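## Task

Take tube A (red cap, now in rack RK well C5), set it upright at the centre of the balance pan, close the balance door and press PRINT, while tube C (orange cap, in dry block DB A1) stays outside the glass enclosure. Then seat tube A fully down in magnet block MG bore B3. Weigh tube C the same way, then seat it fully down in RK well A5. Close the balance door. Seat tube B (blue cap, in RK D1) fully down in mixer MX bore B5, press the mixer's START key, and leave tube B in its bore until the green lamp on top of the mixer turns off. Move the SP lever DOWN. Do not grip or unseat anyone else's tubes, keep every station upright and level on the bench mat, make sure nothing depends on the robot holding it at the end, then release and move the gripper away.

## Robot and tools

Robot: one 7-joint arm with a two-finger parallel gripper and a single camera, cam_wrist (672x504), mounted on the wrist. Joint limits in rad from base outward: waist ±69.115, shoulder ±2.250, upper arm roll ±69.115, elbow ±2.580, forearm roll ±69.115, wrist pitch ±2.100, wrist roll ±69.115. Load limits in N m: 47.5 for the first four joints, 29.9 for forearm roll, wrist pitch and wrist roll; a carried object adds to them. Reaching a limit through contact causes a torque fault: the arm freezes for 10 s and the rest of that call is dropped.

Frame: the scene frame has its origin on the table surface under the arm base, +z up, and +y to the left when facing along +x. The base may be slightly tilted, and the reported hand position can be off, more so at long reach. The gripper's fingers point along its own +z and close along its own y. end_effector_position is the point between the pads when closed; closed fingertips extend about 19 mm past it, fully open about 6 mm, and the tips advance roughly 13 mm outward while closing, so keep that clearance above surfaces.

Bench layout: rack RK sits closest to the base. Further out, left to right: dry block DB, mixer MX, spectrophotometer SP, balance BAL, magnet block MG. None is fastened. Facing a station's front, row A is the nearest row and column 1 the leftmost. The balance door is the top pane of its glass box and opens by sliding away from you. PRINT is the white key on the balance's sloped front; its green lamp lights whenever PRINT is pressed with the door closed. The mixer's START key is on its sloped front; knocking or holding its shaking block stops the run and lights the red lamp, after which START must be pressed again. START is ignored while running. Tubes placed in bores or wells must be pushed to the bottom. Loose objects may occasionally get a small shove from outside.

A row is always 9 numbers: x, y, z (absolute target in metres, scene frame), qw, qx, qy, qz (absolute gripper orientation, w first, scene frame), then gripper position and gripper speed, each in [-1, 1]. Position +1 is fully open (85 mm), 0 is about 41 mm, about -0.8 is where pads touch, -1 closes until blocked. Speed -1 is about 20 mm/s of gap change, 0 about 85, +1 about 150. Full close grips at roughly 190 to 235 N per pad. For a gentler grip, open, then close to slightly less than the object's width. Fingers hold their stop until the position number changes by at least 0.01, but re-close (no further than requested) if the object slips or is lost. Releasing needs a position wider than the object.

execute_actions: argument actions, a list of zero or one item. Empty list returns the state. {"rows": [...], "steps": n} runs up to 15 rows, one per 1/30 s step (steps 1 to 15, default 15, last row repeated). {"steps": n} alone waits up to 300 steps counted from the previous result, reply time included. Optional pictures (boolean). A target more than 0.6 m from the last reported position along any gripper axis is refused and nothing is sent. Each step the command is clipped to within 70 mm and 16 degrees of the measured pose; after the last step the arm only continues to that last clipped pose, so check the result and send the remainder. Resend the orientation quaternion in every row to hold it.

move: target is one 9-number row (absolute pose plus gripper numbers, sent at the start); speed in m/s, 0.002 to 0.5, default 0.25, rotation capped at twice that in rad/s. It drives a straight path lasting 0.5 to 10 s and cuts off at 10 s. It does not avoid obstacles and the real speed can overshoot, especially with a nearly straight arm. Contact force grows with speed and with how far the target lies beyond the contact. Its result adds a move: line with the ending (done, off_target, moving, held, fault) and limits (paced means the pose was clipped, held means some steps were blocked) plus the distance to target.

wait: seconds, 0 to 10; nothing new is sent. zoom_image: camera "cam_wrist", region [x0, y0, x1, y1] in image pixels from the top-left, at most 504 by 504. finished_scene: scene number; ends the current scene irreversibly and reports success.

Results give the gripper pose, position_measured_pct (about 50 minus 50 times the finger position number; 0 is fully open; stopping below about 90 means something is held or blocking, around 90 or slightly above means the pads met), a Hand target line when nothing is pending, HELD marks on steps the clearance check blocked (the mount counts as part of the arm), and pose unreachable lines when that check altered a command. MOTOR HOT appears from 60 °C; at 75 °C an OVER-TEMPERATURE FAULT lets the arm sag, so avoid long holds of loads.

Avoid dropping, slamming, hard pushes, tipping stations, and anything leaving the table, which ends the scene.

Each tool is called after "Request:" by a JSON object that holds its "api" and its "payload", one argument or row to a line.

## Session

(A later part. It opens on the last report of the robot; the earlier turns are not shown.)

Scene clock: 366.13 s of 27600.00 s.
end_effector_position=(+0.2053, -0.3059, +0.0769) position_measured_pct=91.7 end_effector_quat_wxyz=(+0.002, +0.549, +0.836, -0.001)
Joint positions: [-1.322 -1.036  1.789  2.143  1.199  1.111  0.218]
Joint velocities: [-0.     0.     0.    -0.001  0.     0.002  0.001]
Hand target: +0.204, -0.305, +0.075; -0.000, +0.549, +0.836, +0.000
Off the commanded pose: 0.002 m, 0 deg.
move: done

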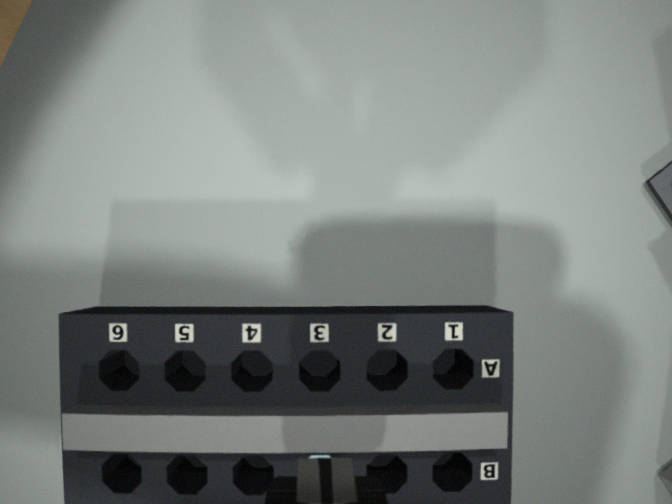

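Request:
{"api": "move", "payload": {
  "target": [0.2043,-0.3049,0.17,0,0.549,0.836,0,-0.2,0]
}}

Request:
{"api": "move", "payload": {
  "target": [0.33,0.03,0.27,0,0.42,0.9075,0,-0.2,0],
  "speed": 0.35
}}

Request:
{"api": "move", "payload": {
  "target": [0.194,0.361,0.24,0,0.2672,0.9636,0,-0.2,0],
  "speed": 0.35
}}

Scene clock: 374.40 s of 27600.00 s.
end_effector_position=(+0.2046, -0.3052, +0.1699) position_measured_pct=59.9 end_effector_quat_wxyz=(+0.000, +0.549, +0.836, +0.000)
Joint positions: [-1.222 -0.88   1.594  2.051  0.938  1.244  0.378]
Joint velocities: [ 0.005  0.002 -0.001 -0.001  0.001  0.001  0.   ]
Hand target: +0.204, -0.305, +0.170; +0.000, +0.549, +0.836, -0.000
Off the commanded pose: 0.000 m, 0 deg.
move: done

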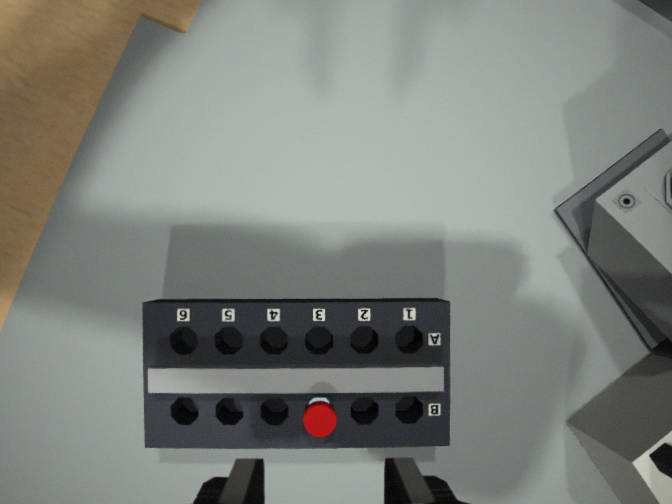

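Scene clock: 376.17 s of 27600.00 s.
end_effector_position=(+0.3296, +0.0295, +0.2703) position_measured_pct=59.9 end_effector_quat_wxyz=(-0.001, +0.421, +0.907, -0.000)
Joint positions: [-2.042 -0.506  1.468  1.988  0.534  1.245 -0.079]
Joint velocities: [-0.008  0.     0.001 -0.    -0.     0.    -0.001]
Hand target: +0.330, +0.030, +0.270; -0.001, +0.420, +0.907, -0.000
Off the commanded pose: 0.001 m, 0 deg.
move: done

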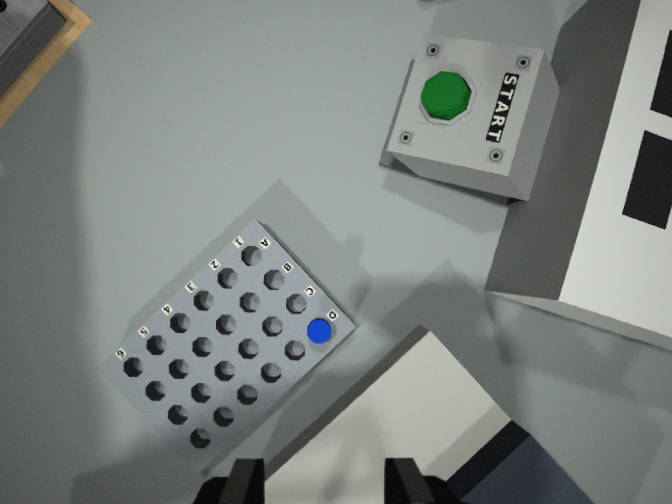

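Scene clock: 378.10 s of 27600.00 s.
end_effector_position=(+0.1936, +0.3608, +0.2398) position_measured_pct=59.9 end_effector_quat_wxyz=(-0.000, +0.267, +0.964, -0.001)
Joint positions: [-3.389 -0.56   1.887  1.816  0.585  1.193 -0.669]
Joint velocities: [-0.006 -0.003  0.001  0.     0.001 -0.    -0.002]
Hand target: +0.193, +0.361, +0.240; -0.000, +0.267, +0.964, -0.001
Off the commanded pose: 0.000 m, 0 deg.
move: done; limits=paced

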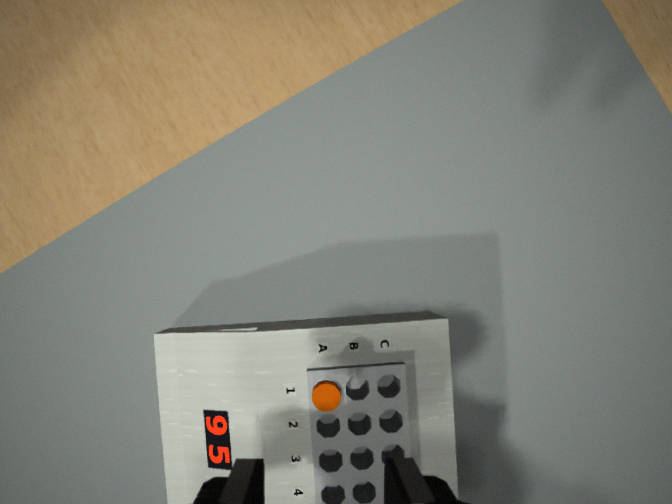

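Request:
{"api": "move", "payload": {
  "target": [0.1942,0.3642,0.16,0,0.2672,0.9636,0,-0.2,0],
  "speed": 0.15
}}

Request:
{"api": "zoom_image", "payload": {
  "camera": "cam_wrist",
  "region": [200,324,440,504]
}}

Scene clock: 394.10 s of 27600.00 s.
end_effector_position=(+0.1943, +0.3639, +0.1602) position_measured_pct=59.9 end_effector_quat_wxyz=(+0.000, +0.267, +0.964, +0.000)
Joint positions: [-3.484 -0.681  2.012  1.926  0.746  1.018 -0.796]
Joint velocities: [-0.006 -0.006  0.     0.     0.    -0.    -0.   ]
Hand target: +0.194, +0.364, +0.160; -0.000, +0.267, +0.964, -0.000
Off the commanded pose: 0.000 m, 0 deg.
move: done

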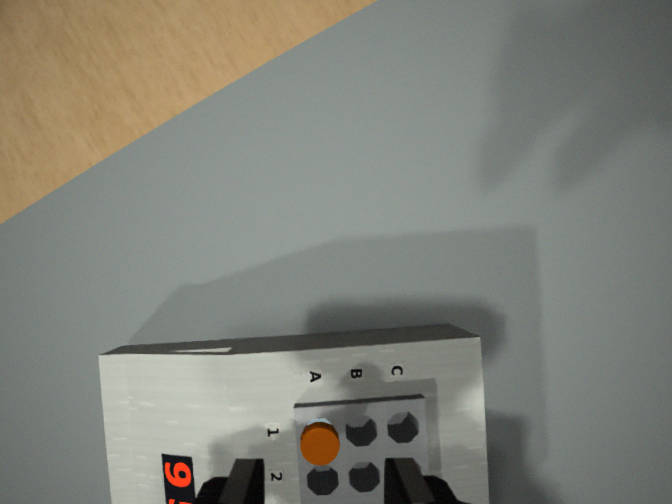

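Region (200, 324, 440, 504) of cam_wrist's 672x504 image, scaled by 2.100; it fills the top 378 rows of this view, and the rest is white.

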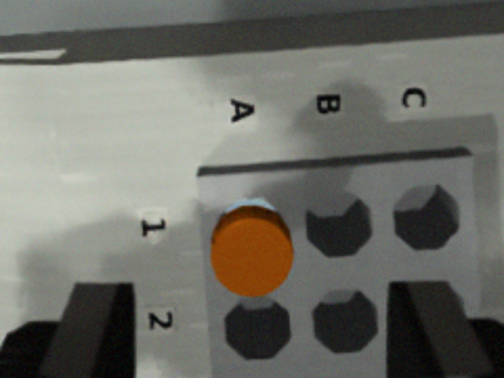

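Request:
{"api": "move", "payload": {
  "target": [0.1944,0.3634,0.094,0,0.2672,0.9636,0,-0.2,0],
  "speed": 0.08
}}

Request:
{"api": "move", "payload": {
  "target": [0.1944,0.3634,0.094,0,0.2672,0.9636,0,-0.66,0]
}}

Request:
{"api": "move", "payload": {
  "target": [0.1944,0.3634,0.17,0,0.2672,0.9636,0,-0.66,0],
  "speed": 0.12
}}

Request:
{"api": "zoom_image", "payload": {
  "camera": "cam_wrist",
  "region": [270,420,382,504]
}}

Scene clock: 406.37 s of 27600.00 s.
end_effector_position=(+0.1945, +0.3631, +0.0942) position_measured_pct=59.9 end_effector_quat_wxyz=(+0.000, +0.267, +0.964, -0.000)
Joint positions: [-3.562 -0.79   2.135  1.989  0.904  0.883 -0.913]
Joint velocities: [-0.004 -0.004 -0.001  0.001 -0.     0.001  0.   ]
Hand target: +0.194, +0.363, +0.094; -0.000, +0.267, +0.964, -0.000
Off the commanded pose: 0.000 m, 0 deg.
move: done

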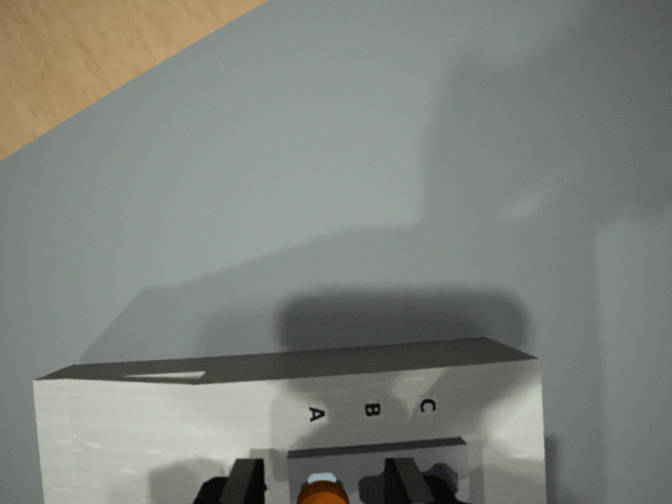

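Scene clock: 407.07 s of 27600.00 s.
end_effector_position=(+0.1944, +0.3632, +0.0942) position_measured_pct=80.6 end_effector_quat_wxyz=(+0.000, +0.267, +0.964, -0.000)
Joint positions: [-3.563 -0.79   2.135  1.989  0.904  0.883 -0.913]
Joint velocities: [-0.     0.    -0.    -0.001 -0.    -0.001  0.001]
Hand target: +0.194, +0.363, +0.094; +0.000, +0.267, +0.964, -0.000
Off the commanded pose: 0.000 m, 0 deg.
move: done

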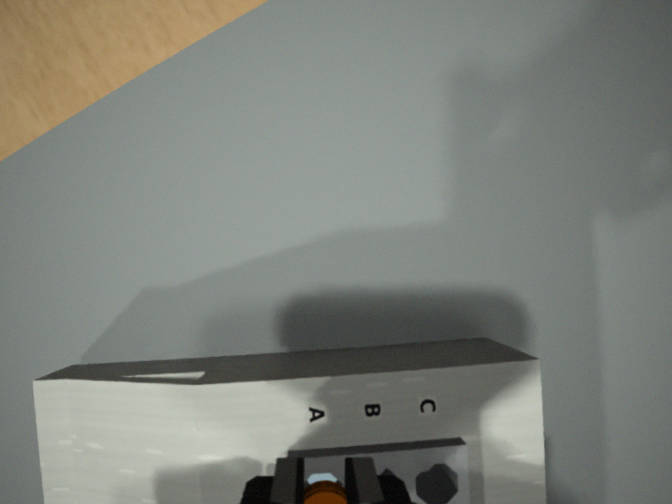

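Scene clock: 408.03 s of 27600.00 s.
end_effector_position=(+0.1944, +0.3637, +0.1698) position_measured_pct=80.6 end_effector_quat_wxyz=(-0.000, +0.267, +0.964, +0.000)
Joint positions: [-3.472 -0.665  1.997  1.915  0.723  1.037 -0.777]
Joint velocities: [ 0.007  0.004  0.001 -0.    -0.    -0.001  0.   ]
Hand target: +0.195, +0.364, +0.170; +0.000, +0.267, +0.964, +0.000
Off the commanded pose: 0.000 m, 0 deg.
move: done

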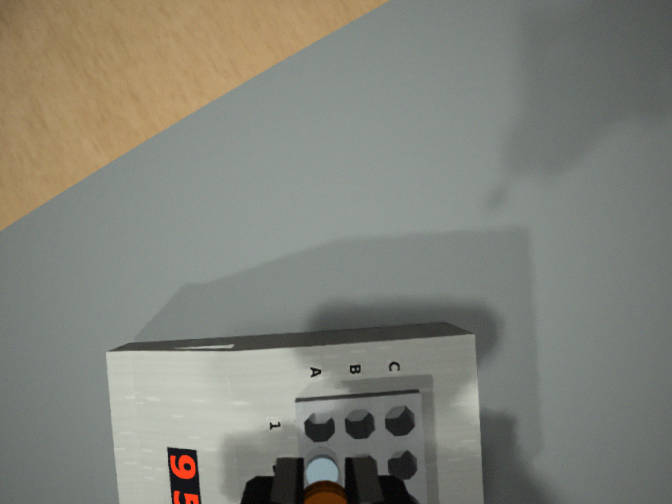

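Region (270, 420, 382, 504) of cam_wrist's 672x504 image, scaled by 4.500; it fills the top 378 rows of this view, and the rest is white.

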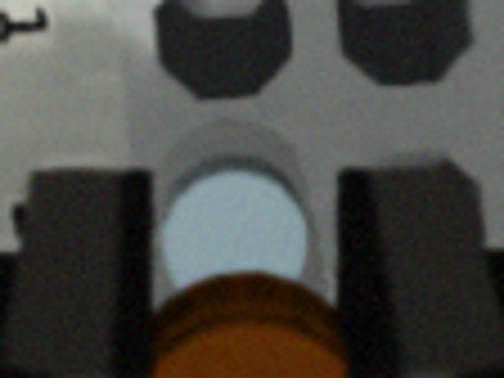

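Request:
{"api": "move", "payload": {
  "target": [0.33,0.03,0.30,0,0.2672,0.9636,0,-0.66,0],
  "speed": 0.3
}}

Request:
{"api": "move", "payload": {
  "target": [0.431,-0.233,0.30,0,0.2672,0.9636,0,-0.66,0],
  "speed": 0.3
}}

Request:
{"api": "move", "payload": {
  "target": [0.431,-0.233,0.15,0,0.2672,0.9636,0,-0.66,0],
  "speed": 0.2
}}

Request:
{"api": "move", "payload": {
  "target": [0.431,-0.233,0.1395,0,0.2672,0.9636,0,-0.66,0],
  "speed": 0.02
}}

Scene clock: 417.00 s of 27600.00 s.
end_effector_position=(+0.3310, +0.0304, +0.3004) position_measured_pct=80.6 end_effector_quat_wxyz=(+0.001, +0.267, +0.964, +0.001)
Joint positions: [-1.974 -0.395  1.477  1.92   0.411  1.27   0.39 ]
Joint velocities: [ 0.008 -0.001 -0.     0.    -0.    -0.001 -0.001]
Hand target: +0.331, +0.030, +0.300; +0.001, +0.268, +0.964, +0.001
Off the commanded pose: 0.001 m, 0 deg.
move: done

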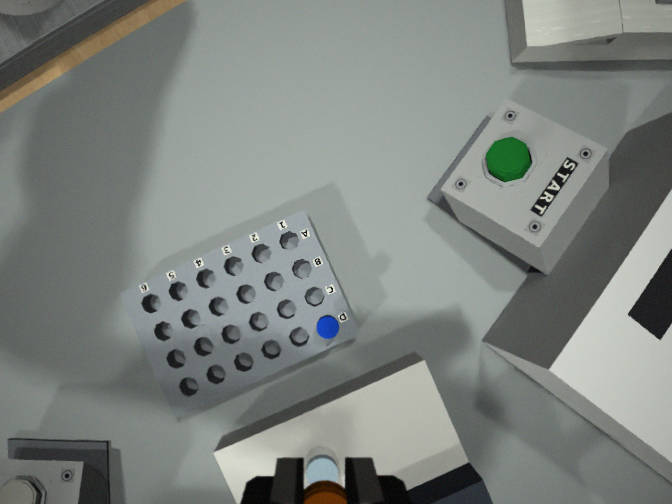

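Scene clock: 418.40 s of 27600.00 s.
end_effector_position=(+0.4310, -0.2334, +0.2996) position_measured_pct=80.6 end_effector_quat_wxyz=(+0.000, +0.267, +0.964, -0.001)
Joint positions: [-1.916 -0.756  1.75   1.423  0.738  1.546  0.904]
Joint velocities: [-0.01  -0.006  0.002 -0.004 -0.002 -0.002  0.   ]
Hand target: +0.431, -0.233, +0.299; +0.000, +0.267, +0.964, -0.001
Off the commanded pose: 0.001 m, 0 deg.
move: done

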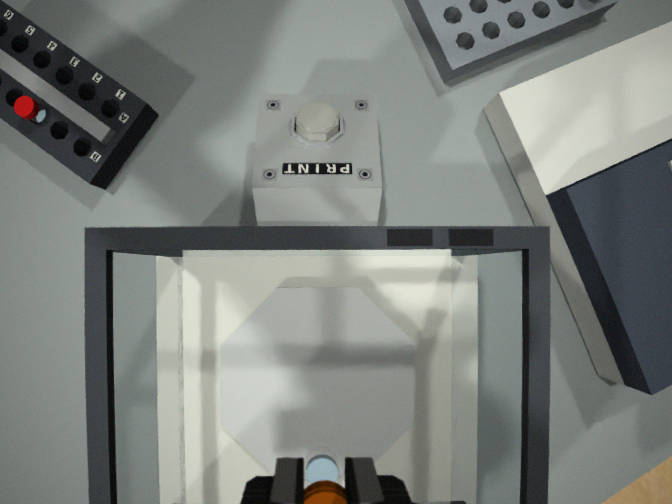

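Scene clock: 419.50 s of 27600.00 s.
end_effector_position=(+0.4306, -0.2327, +0.1502) position_measured_pct=80.6 end_effector_quat_wxyz=(-0.000, +0.267, +0.964, -0.000)
Joint positions: [-1.946 -0.936  1.885  1.668  0.93   1.249  0.753]
Joint velocities: [-0.004 -0.004 -0.001 -0.    -0.001 -0.001  0.002]
Hand target: +0.431, -0.233, +0.150; -0.000, +0.267, +0.964, +0.000
Off the commanded pose: 0.001 m, 0 deg.
move: done

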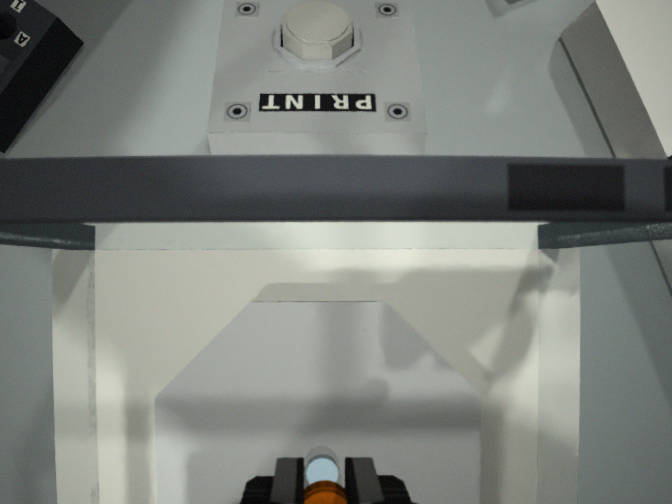

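Scene clock: 420.27 s of 27600.00 s.
end_effector_position=(+0.4310, -0.2330, +0.1395) position_measured_pct=80.6 end_effector_quat_wxyz=(+0.000, +0.267, +0.964, -0.000)
Joint positions: [-1.952 -0.951  1.898  1.677  0.948  1.231  0.743]
Joint velocities: [-0.001 -0.001  0.     0.001 -0.    -0.     0.001]
Hand target: +0.431, -0.233, +0.139; -0.000, +0.267, +0.964, +0.000
Off the commanded pose: 0.000 m, 0 deg.
move: done

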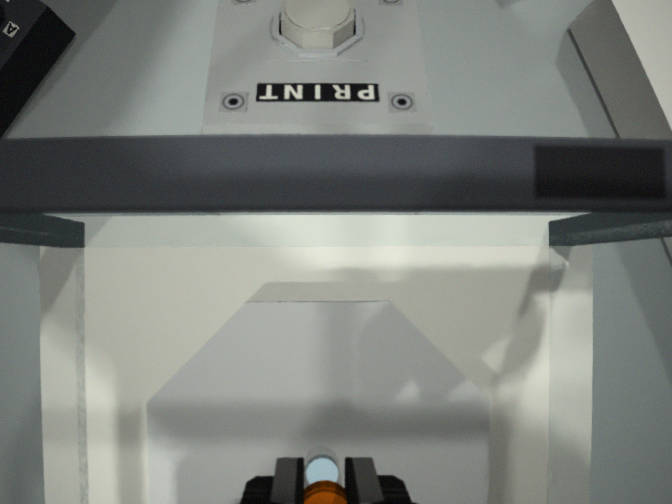

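Request:
{"api": "move", "payload": {
  "target": [0.431,-0.233,0.138,0,0.2672,0.9636,0,-0.66,0],
  "speed": 0.01
}}

Request:
{"api": "move", "payload": {
  "target": [0.431,-0.233,0.1385,0,0.2672,0.9636,0,-0.25,-0.5],
  "speed": 0.01
}}

Request:
{"api": "move", "payload": {
  "target": [0.431,-0.233,0.26,0,0.2672,0.9636,0,-0.25,0],
  "speed": 0.2
}}

Request:
{"api": "move", "payload": {
  "target": [0.484,-0.2655,0.26,0,0.2672,0.9636,0,0,0],
  "speed": 0.2
}}

Scene clock: 430.70 s of 27600.00 s.
end_effector_position=(+0.4310, -0.2330, +0.1380) position_measured_pct=80.6 end_effector_quat_wxyz=(+0.000, +0.267, +0.964, -0.000)
Joint positions: [-1.953 -0.953  1.9    1.678  0.95   1.228  0.741]
Joint velocities: [-0.     0.    -0.    -0.    -0.     0.001 -0.   ]
Hand target: +0.431, -0.233, +0.138; -0.000, +0.267, +0.964, +0.000
Off the commanded pose: 0.000 m, 0 deg.
move: done

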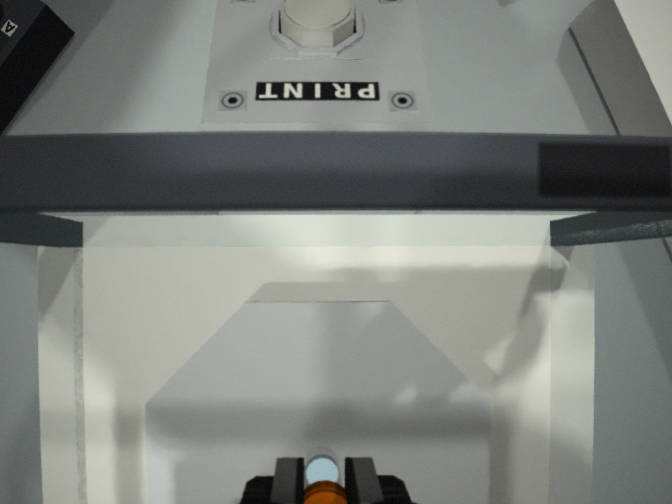

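Scene clock: 431.40 s of 27600.00 s.
end_effector_position=(+0.4310, -0.2330, +0.1385) position_measured_pct=62.3 end_effector_quat_wxyz=(+0.000, +0.267, +0.964, +0.000)
Joint positions: [-1.952 -0.952  1.9    1.678  0.95   1.229  0.742]
Joint velocities: [ 0.001 -0.001 -0.    -0.     0.     0.001  0.   ]
Hand target: +0.431, -0.233, +0.138; +0.000, +0.267, +0.964, -0.000
Off the commanded pose: 0.000 m, 0 deg.
move: done

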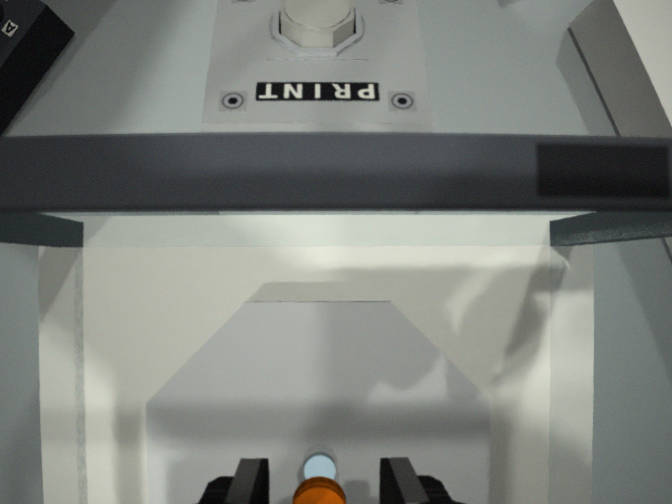

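Scene clock: 432.40 s of 27600.00 s.
end_effector_position=(+0.4313, -0.2333, +0.2599) position_measured_pct=62.3 end_effector_quat_wxyz=(+0.000, +0.267, +0.964, -0.000)
Joint positions: [-1.915 -0.798  1.777  1.503  0.777  1.46   0.867]
Joint velocities: [-0.     0.002 -0.    -0.001  0.001  0.001 -0.001]
Hand target: +0.431, -0.233, +0.260; +0.000, +0.267, +0.964, -0.000
Off the commanded pose: 0.000 m, 0 deg.
move: done

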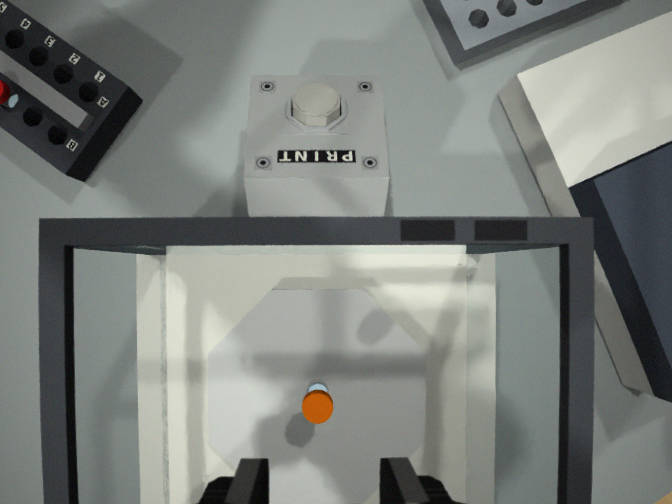

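Scene clock: 433.30 s of 27600.00 s.
end_effector_position=(+0.4840, -0.2657, +0.2600) position_measured_pct=50.0 end_effector_quat_wxyz=(+0.000, +0.267, +0.964, -0.000)
Joint positions: [-2.048 -0.888  1.848  1.253  0.838  1.555  0.958]
Joint velocities: [-0.005 -0.003  0.    -0.002 -0.     0.002  0.   ]
Hand target: +0.484, -0.265, +0.260; +0.000, +0.267, +0.964, -0.000
Off the commanded pose: 0.000 m, 0 deg.
move: done

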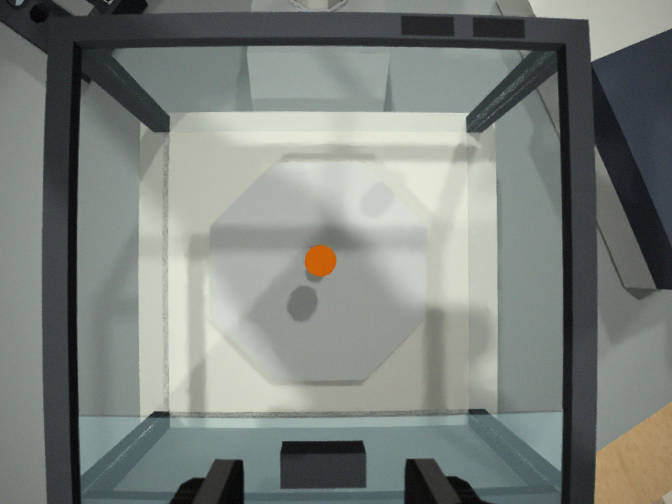

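Request:
{"api": "move", "payload": {
  "target": [0.484,-0.2655,0.2315,0,0.2672,0.9636,0,0,0],
  "speed": 0.12
}}

Request:
{"api": "move", "payload": {
  "target": [0.484,-0.2655,0.2315,0,0.2672,0.9636,0,-0.45,0]
}}

Request:
{"api": "move", "payload": {
  "target": [0.3848,-0.2066,0.2315,0,0.2672,0.9636,0,-0.45,0],
  "speed": 0.09
}}

Request:
{"api": "move", "payload": {
  "target": [0.3850,-0.2066,0.2315,0,0.2672,0.9636,0,0,0]
}}

Request:
{"api": "move", "payload": {
  "target": [0.3850,-0.2066,0.255,0,0.2672,0.9636,0,0,0]
}}

Request:
{"api": "move", "payload": {
  "target": [0.3008,-0.156,0.255,0,0.2672,0.9636,0,-1,0]
}}

Request:
{"api": "move", "payload": {
  "target": [0.3008,-0.156,0.10,0,0.2672,0.9636,0,-1,0]
}}

Request:
{"api": "move", "payload": {
  "target": [0.3008,-0.156,0.0845,0,0.2672,0.9636,0,-1,0],
  "speed": 0.02
}}

Request:
{"api": "move", "payload": {
  "target": [0.3008,-0.156,0.255,0,0.2672,0.9636,0,0,0]
}}

Request:
{"api": "move", "payload": {
  "target": [0.3866,-0.2075,0.255,0,0.2672,0.9636,0,0,0]
}}

Scene clock: 446.53 s of 27600.00 s.
end_effector_position=(+0.4840, -0.2654, +0.2316) position_measured_pct=50.0 end_effector_quat_wxyz=(+0.000, +0.267, +0.964, -0.000)
Joint positions: [-2.042 -0.919  1.863  1.307  0.862  1.496  0.933]
Joint velocities: [ 0.    -0.001  0.001  0.001 -0.001 -0.001 -0.   ]
Hand target: +0.484, -0.265, +0.231; -0.000, +0.267, +0.964, +0.000
Off the commanded pose: 0.000 m, 0 deg.
move: done

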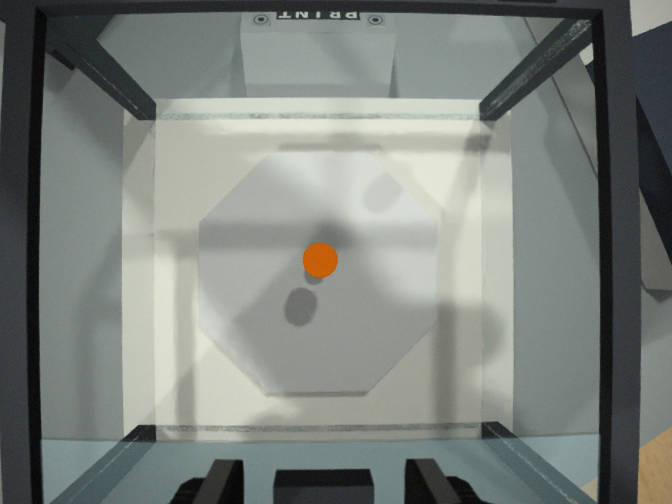

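Scene clock: 447.23 s of 27600.00 s.
end_effector_position=(+0.4839, -0.2657, +0.2318) position_measured_pct=68.7 end_effector_quat_wxyz=(+0.000, +0.267, +0.964, -0.000)
Joint positions: [-2.042 -0.919  1.863  1.307  0.862  1.497  0.933]
Joint velocities: [-0.001  0.     0.     0.     0.001 -0.001  0.   ]
Hand target: +0.484, -0.265, +0.232; -0.000, +0.267, +0.964, -0.000
Off the commanded pose: 0.000 m, 0 deg.
move: done

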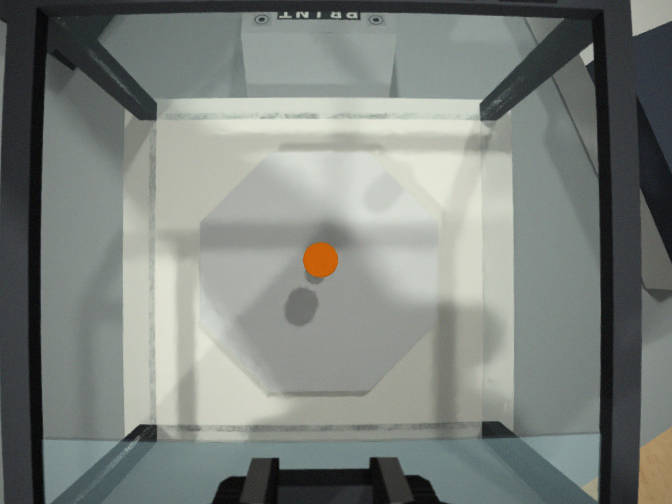

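Scene clock: 448.80 s of 27600.00 s.
end_effector_position=(+0.3859, -0.2076, +0.2318) position_measured_pct=68.7 end_effector_quat_wxyz=(+0.002, +0.268, +0.964, +0.000)
Joint positions: [-1.807 -0.757  1.73   1.739  0.768  1.324  0.779]
Joint velocities: [ 0.007  0.    -0.005  0.004  0.    -0.004 -0.003]
Hand target: +0.385, -0.207, +0.232; +0.000, +0.267, +0.964, +0.001
Off the commanded pose: 0.002 m, 0 deg.
move: done

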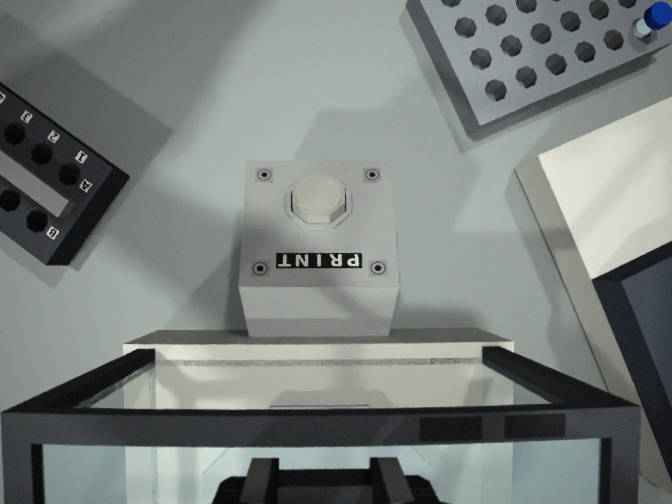

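Scene clock: 449.50 s of 27600.00 s.
end_effector_position=(+0.3850, -0.2066, +0.2315) position_measured_pct=50.0 end_effector_quat_wxyz=(-0.000, +0.267, +0.964, +0.000)
Joint positions: [-1.809 -0.756  1.73   1.741  0.766  1.326  0.778]
Joint velocities: [-0.001  0.    -0.001 -0.001  0.    -0.001  0.001]
Hand target: +0.385, -0.207, +0.232; -0.000, +0.267, +0.964, -0.000
Off the commanded pose: 0.000 m, 0 deg.
move: done

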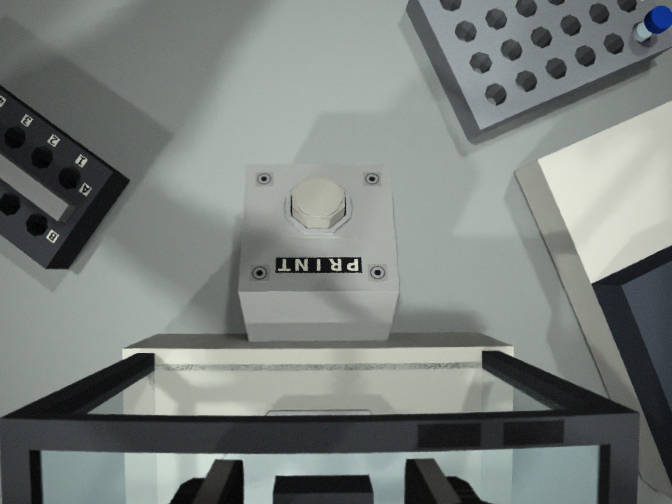

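Scene clock: 450.20 s of 27600.00 s.
end_effector_position=(+0.3851, -0.2066, +0.2549) position_measured_pct=50.0 end_effector_quat_wxyz=(-0.000, +0.267, +0.964, +0.000)
Joint positions: [-1.796 -0.728  1.702  1.699  0.731  1.376  0.805]
Joint velocities: [ 0.002  0.001 -0.001 -0.     0.     0.001 -0.001]
Hand target: +0.385, -0.207, +0.255; +0.000, +0.267, +0.964, -0.000
Off the commanded pose: 0.000 m, 0 deg.
move: done

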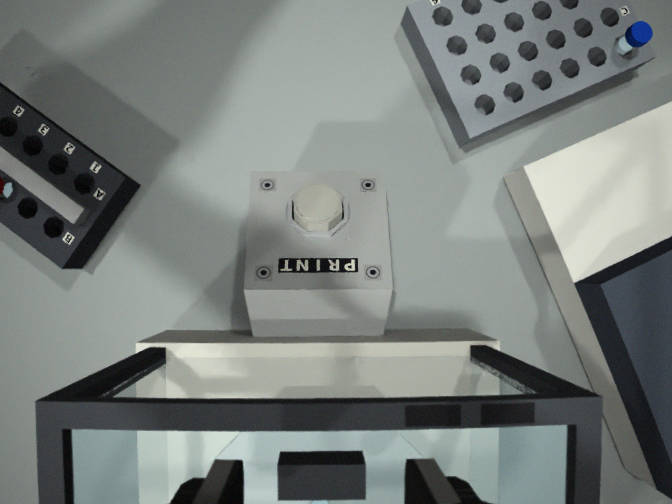

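Scene clock: 451.20 s of 27600.00 s.
end_effector_position=(+0.3008, -0.1559, +0.2553) position_measured_pct=91.7 end_effector_quat_wxyz=(+0.000, +0.267, +0.964, +0.000)
Joint positions: [-1.536 -0.589  1.488  1.995  0.616  1.253  0.742]
Joint velocities: [ 0.005 -0.    -0.002  0.001  0.001  0.    -0.   ]
Hand target: +0.301, -0.156, +0.255; +0.000, +0.267, +0.964, +0.000
Off the commanded pose: 0.000 m, 0 deg.
move: done

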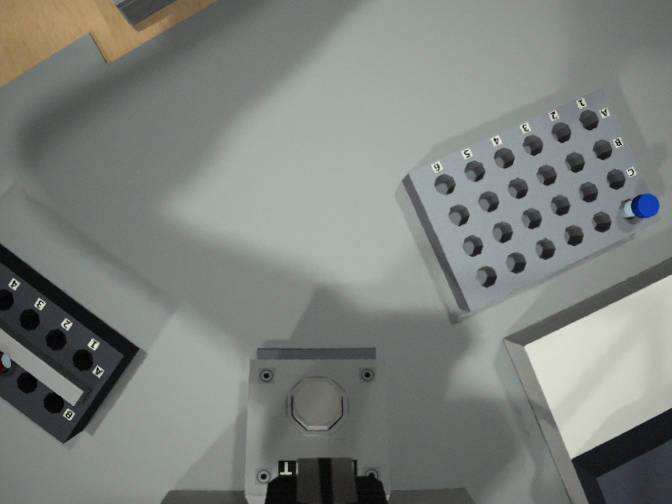

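Scene clock: 452.40 s of 27600.00 s.
end_effector_position=(+0.3002, -0.1556, +0.1001) position_measured_pct=91.7 end_effector_quat_wxyz=(-0.001, +0.267, +0.964, +0.000)
Joint positions: [-1.817 -0.817  1.881  2.222  1.038  0.926  0.422]
Joint velocities: [-0.006 -0.003  0.     0.     0.     0.002 -0.001]
Hand target: +0.300, -0.155, +0.100; -0.001, +0.267, +0.964, +0.000
Off the commanded pose: 0.001 m, 0 deg.
move: done

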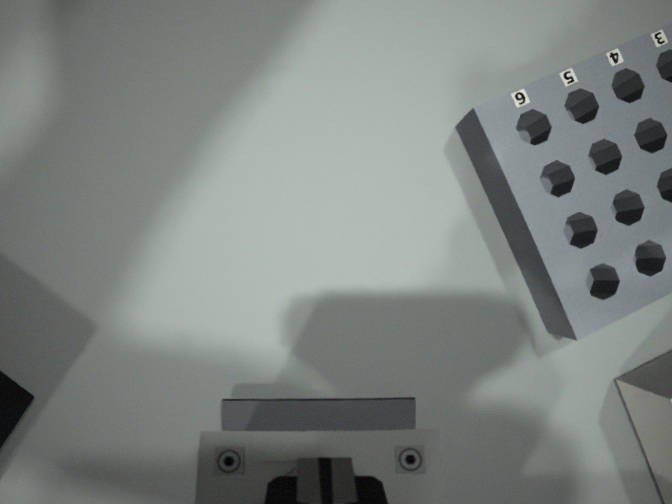

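Scene clock: 453.40 s of 27600.00 s.
end_effector_position=(+0.3011, -0.1559, +0.0866) position_measured_pct=91.7 end_effector_quat_wxyz=(+0.001, +0.267, +0.964, -0.002)
Joint positions: [-1.844 -0.842  1.918  2.233  1.093  0.904  0.381]
Joint velocities: [-0.001  0.001  0.002  0.001  0.002  0.001 -0.001]
Hand target: +0.301, -0.156, +0.085; -0.000, +0.267, +0.964, +0.000
Off the commanded pose: 0.002 m, 0 deg.
move: done

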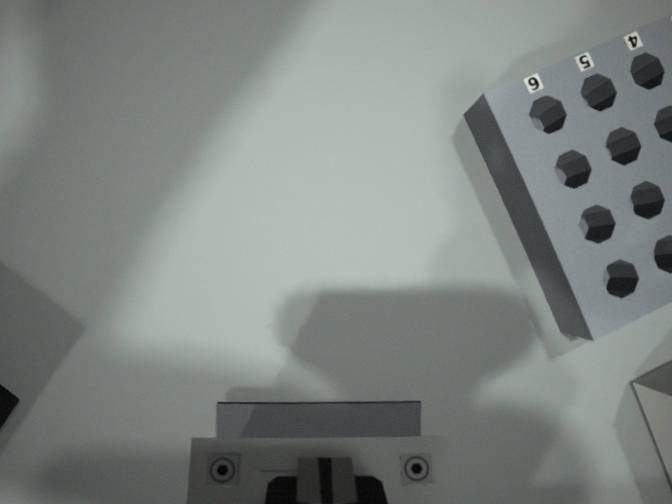

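Scene clock: 454.63 s of 27600.00 s.
end_effector_position=(+0.3015, -0.1565, +0.2550) position_measured_pct=50.0 end_effector_quat_wxyz=(+0.001, +0.267, +0.964, -0.000)
Joint positions: [-1.538 -0.573  1.507  1.995  0.604  1.238  0.761]
Joint velocities: [ 0.005  0.001 -0.001  0.001  0.001  0.001 -0.001]
Hand target: +0.301, -0.157, +0.255; +0.001, +0.268, +0.964, -0.000
Off the commanded pose: 0.001 m, 0 deg.
move: done

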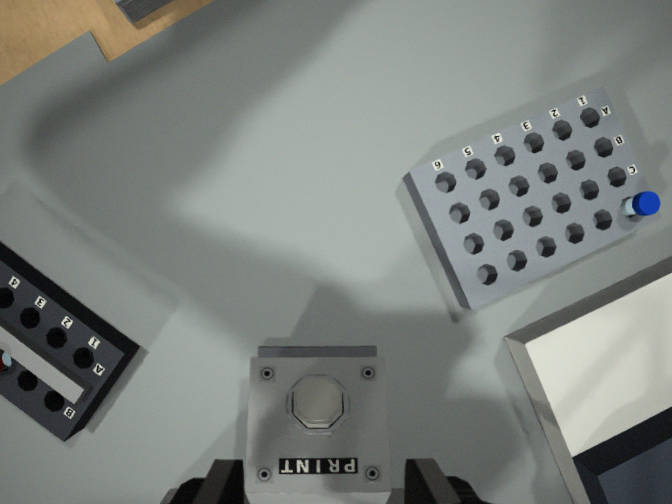

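Scene clock: 455.60 s of 27600.00 s.
end_effector_position=(+0.3866, -0.2077, +0.2548) position_measured_pct=50.0 end_effector_quat_wxyz=(-0.000, +0.267, +0.964, -0.001)
Joint positions: [-1.805 -0.716  1.727  1.693  0.719  1.365  0.821]
Joint velocities: [-0.007 -0.003  0.001 -0.001  0.    -0.001  0.001]
Hand target: +0.387, -0.207, +0.255; -0.000, +0.267, +0.964, -0.000
Off the commanded pose: 0.000 m, 0 deg.
move: done

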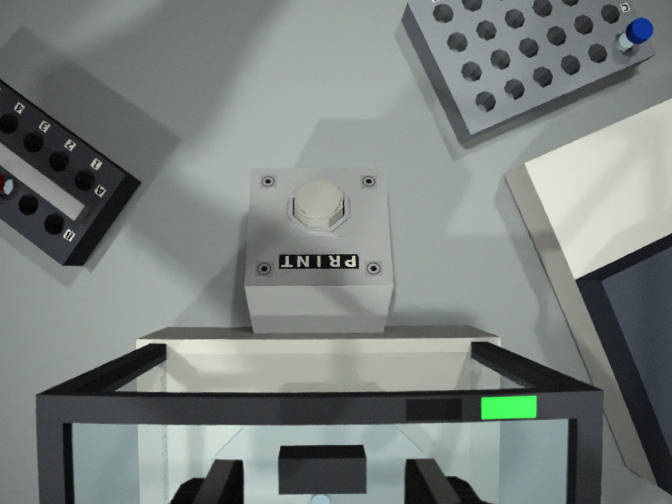

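Request:
{"api": "move", "payload": {
  "target": [0.3866,-0.2075,0.2315,0,0.2672,0.9636,0,0,0],
  "speed": 0.12
}}

Request:
{"api": "move", "payload": {
  "target": [0.3866,-0.2075,0.2315,0,0.2672,0.9636,0,-0.45,0]
}}

Request:
{"api": "move", "payload": {
  "target": [0.484,-0.2655,0.2315,0,0.2672,0.9636,0,-0.45,0],
  "speed": 0.1
}}

Request:
{"api": "move", "payload": {
  "target": [0.484,-0.2655,0.2315,0,0.2672,0.9636,0,-0.1,0]
}}

Request:
{"api": "move", "payload": {
  "target": [0.478,-0.262,0.26,0,0.2672,0.9636,0,-0.1,0]
}}

Request:
{"api": "move", "payload": {
  "target": [0.4302,-0.2338,0.20,0,0.2672,0.9636,0,-0.25,0]
}}

Request:
{"api": "zoom_image", "payload": {
  "camera": "cam_wrist",
  "region": [200,324,440,504]
}}

Scene clock: 464.57 s of 27600.00 s.
end_effector_position=(+0.3865, -0.2075, +0.2316) position_measured_pct=50.0 end_effector_quat_wxyz=(+0.000, +0.267, +0.964, -0.000)
Joint positions: [-1.817 -0.744  1.754  1.735  0.753  1.315  0.794]
Joint velocities: [-0.001 -0.001 -0.     0.001 -0.001 -0.001 -0.   ]
Hand target: +0.387, -0.207, +0.231; -0.000, +0.267, +0.964, +0.000
Off the commanded pose: 0.000 m, 0 deg.
move: done

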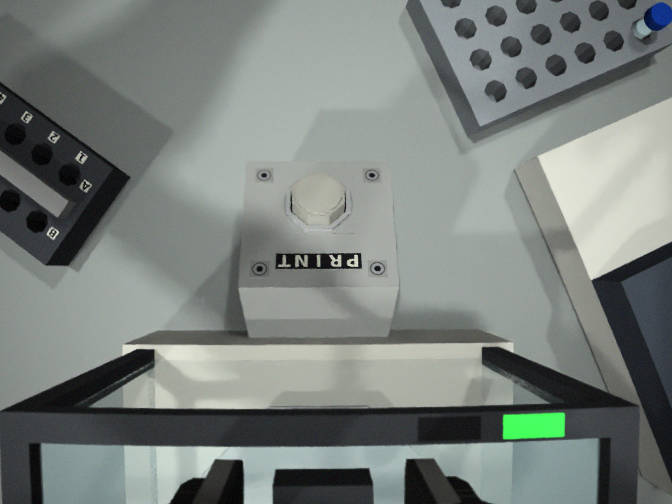

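Scene clock: 465.27 s of 27600.00 s.
end_effector_position=(+0.3864, -0.2079, +0.2318) position_measured_pct=68.7 end_effector_quat_wxyz=(+0.000, +0.267, +0.964, -0.001)
Joint positions: [-1.817 -0.744  1.753  1.734  0.753  1.316  0.794]
Joint velocities: [ 0.002 -0.001 -0.    -0.     0.    -0.001  0.001]
Hand target: +0.387, -0.207, +0.232; -0.000, +0.267, +0.964, -0.000
Off the commanded pose: 0.001 m, 0 deg.
move: done

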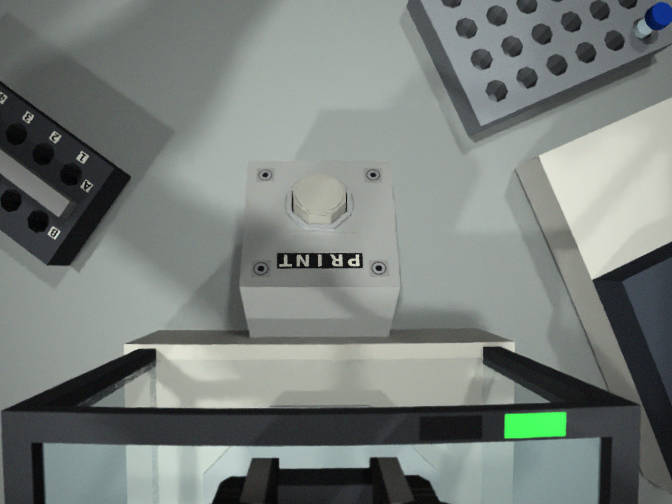

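Scene clock: 466.77 s of 27600.00 s.
end_effector_position=(+0.4840, -0.2657, +0.2319) position_measured_pct=68.7 end_effector_quat_wxyz=(+0.000, +0.267, +0.964, -0.001)
Joint positions: [-2.047 -0.909  1.882  1.307  0.849  1.487  0.941]
Joint velocities: [-0.004 -0.001  0.    -0.005  0.002  0.    -0.002]
Hand target: +0.484, -0.265, +0.231; -0.000, +0.267, +0.964, -0.001
Off the commanded pose: 0.000 m, 0 deg.
move: done

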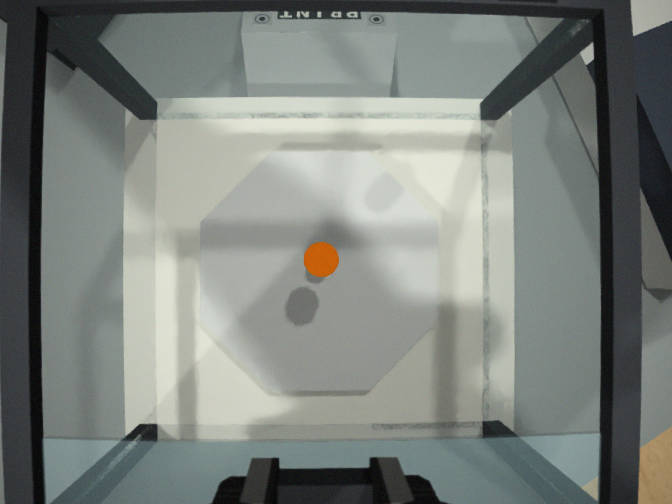

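Scene clock: 467.47 s of 27600.00 s.
end_effector_position=(+0.4840, -0.2655, +0.2315) position_measured_pct=54.8 end_effector_quat_wxyz=(+0.000, +0.267, +0.964, -0.000)
Joint positions: [-2.047 -0.91   1.882  1.307  0.848  1.486  0.941]
Joint velocities: [-0.     0.    -0.001 -0.     0.     0.002  0.   ]
Hand target: +0.484, -0.265, +0.231; -0.000, +0.267, +0.964, -0.000
Off the commanded pose: 0.000 m, 0 deg.
move: done

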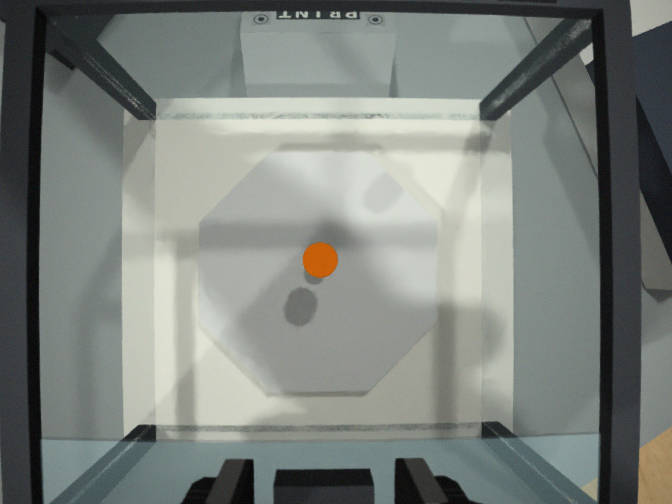

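Scene clock: 468.17 s of 27600.00 s.
end_effector_position=(+0.4781, -0.2620, +0.2599) position_measured_pct=54.8 end_effector_quat_wxyz=(-0.000, +0.267, +0.964, +0.000)
Joint positions: [-2.037 -0.87   1.86   1.283  0.816  1.534  0.955]
Joint velocities: [-0.     0.002 -0.    -0.001  0.001 -0.001 -0.   ]
Hand target: +0.478, -0.262, +0.260; +0.000, +0.267, +0.964, -0.000
Off the commanded pose: 0.000 m, 0 deg.
move: done

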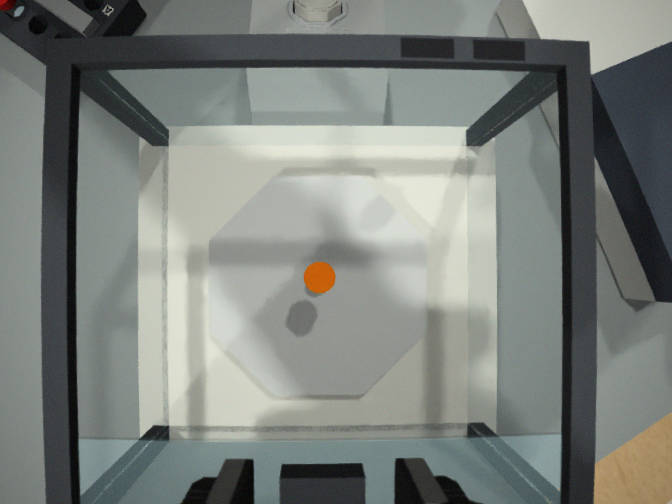

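Scene clock: 469.00 s of 27600.00 s.
end_effector_position=(+0.4301, -0.2333, +0.2000) position_measured_pct=62.3 end_effector_quat_wxyz=(-0.000, +0.267, +0.964, +0.001)
Joint positions: [-1.929 -0.857  1.849  1.605  0.838  1.326  0.819]
Joint velocities: [ 0.006  0.002 -0.003  0.003  0.    -0.001  0.   ]
Hand target: +0.430, -0.234, +0.200; -0.000, +0.267, +0.964, +0.000
Off the commanded pose: 0.000 m, 0 deg.
move: done

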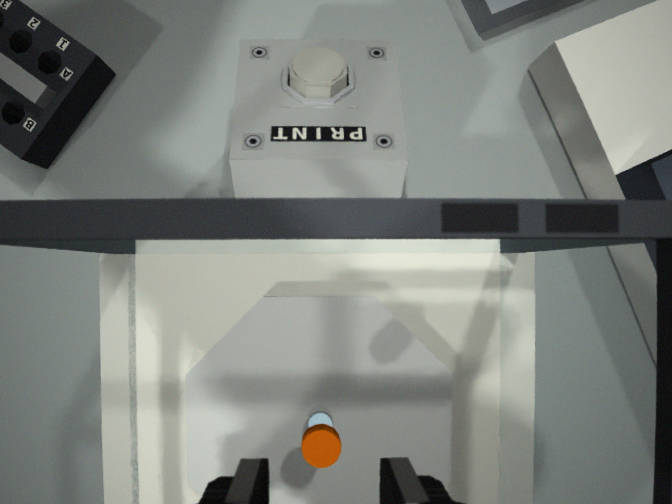

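Region (200, 324, 440, 504) of cam_wrist's 672x504 image, scaled by 2.100; it fills the top 378 rows of this view, and the rest is white.

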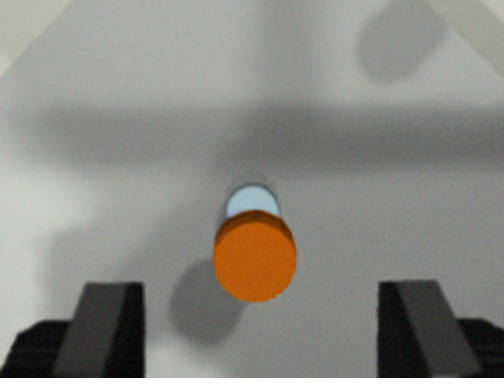

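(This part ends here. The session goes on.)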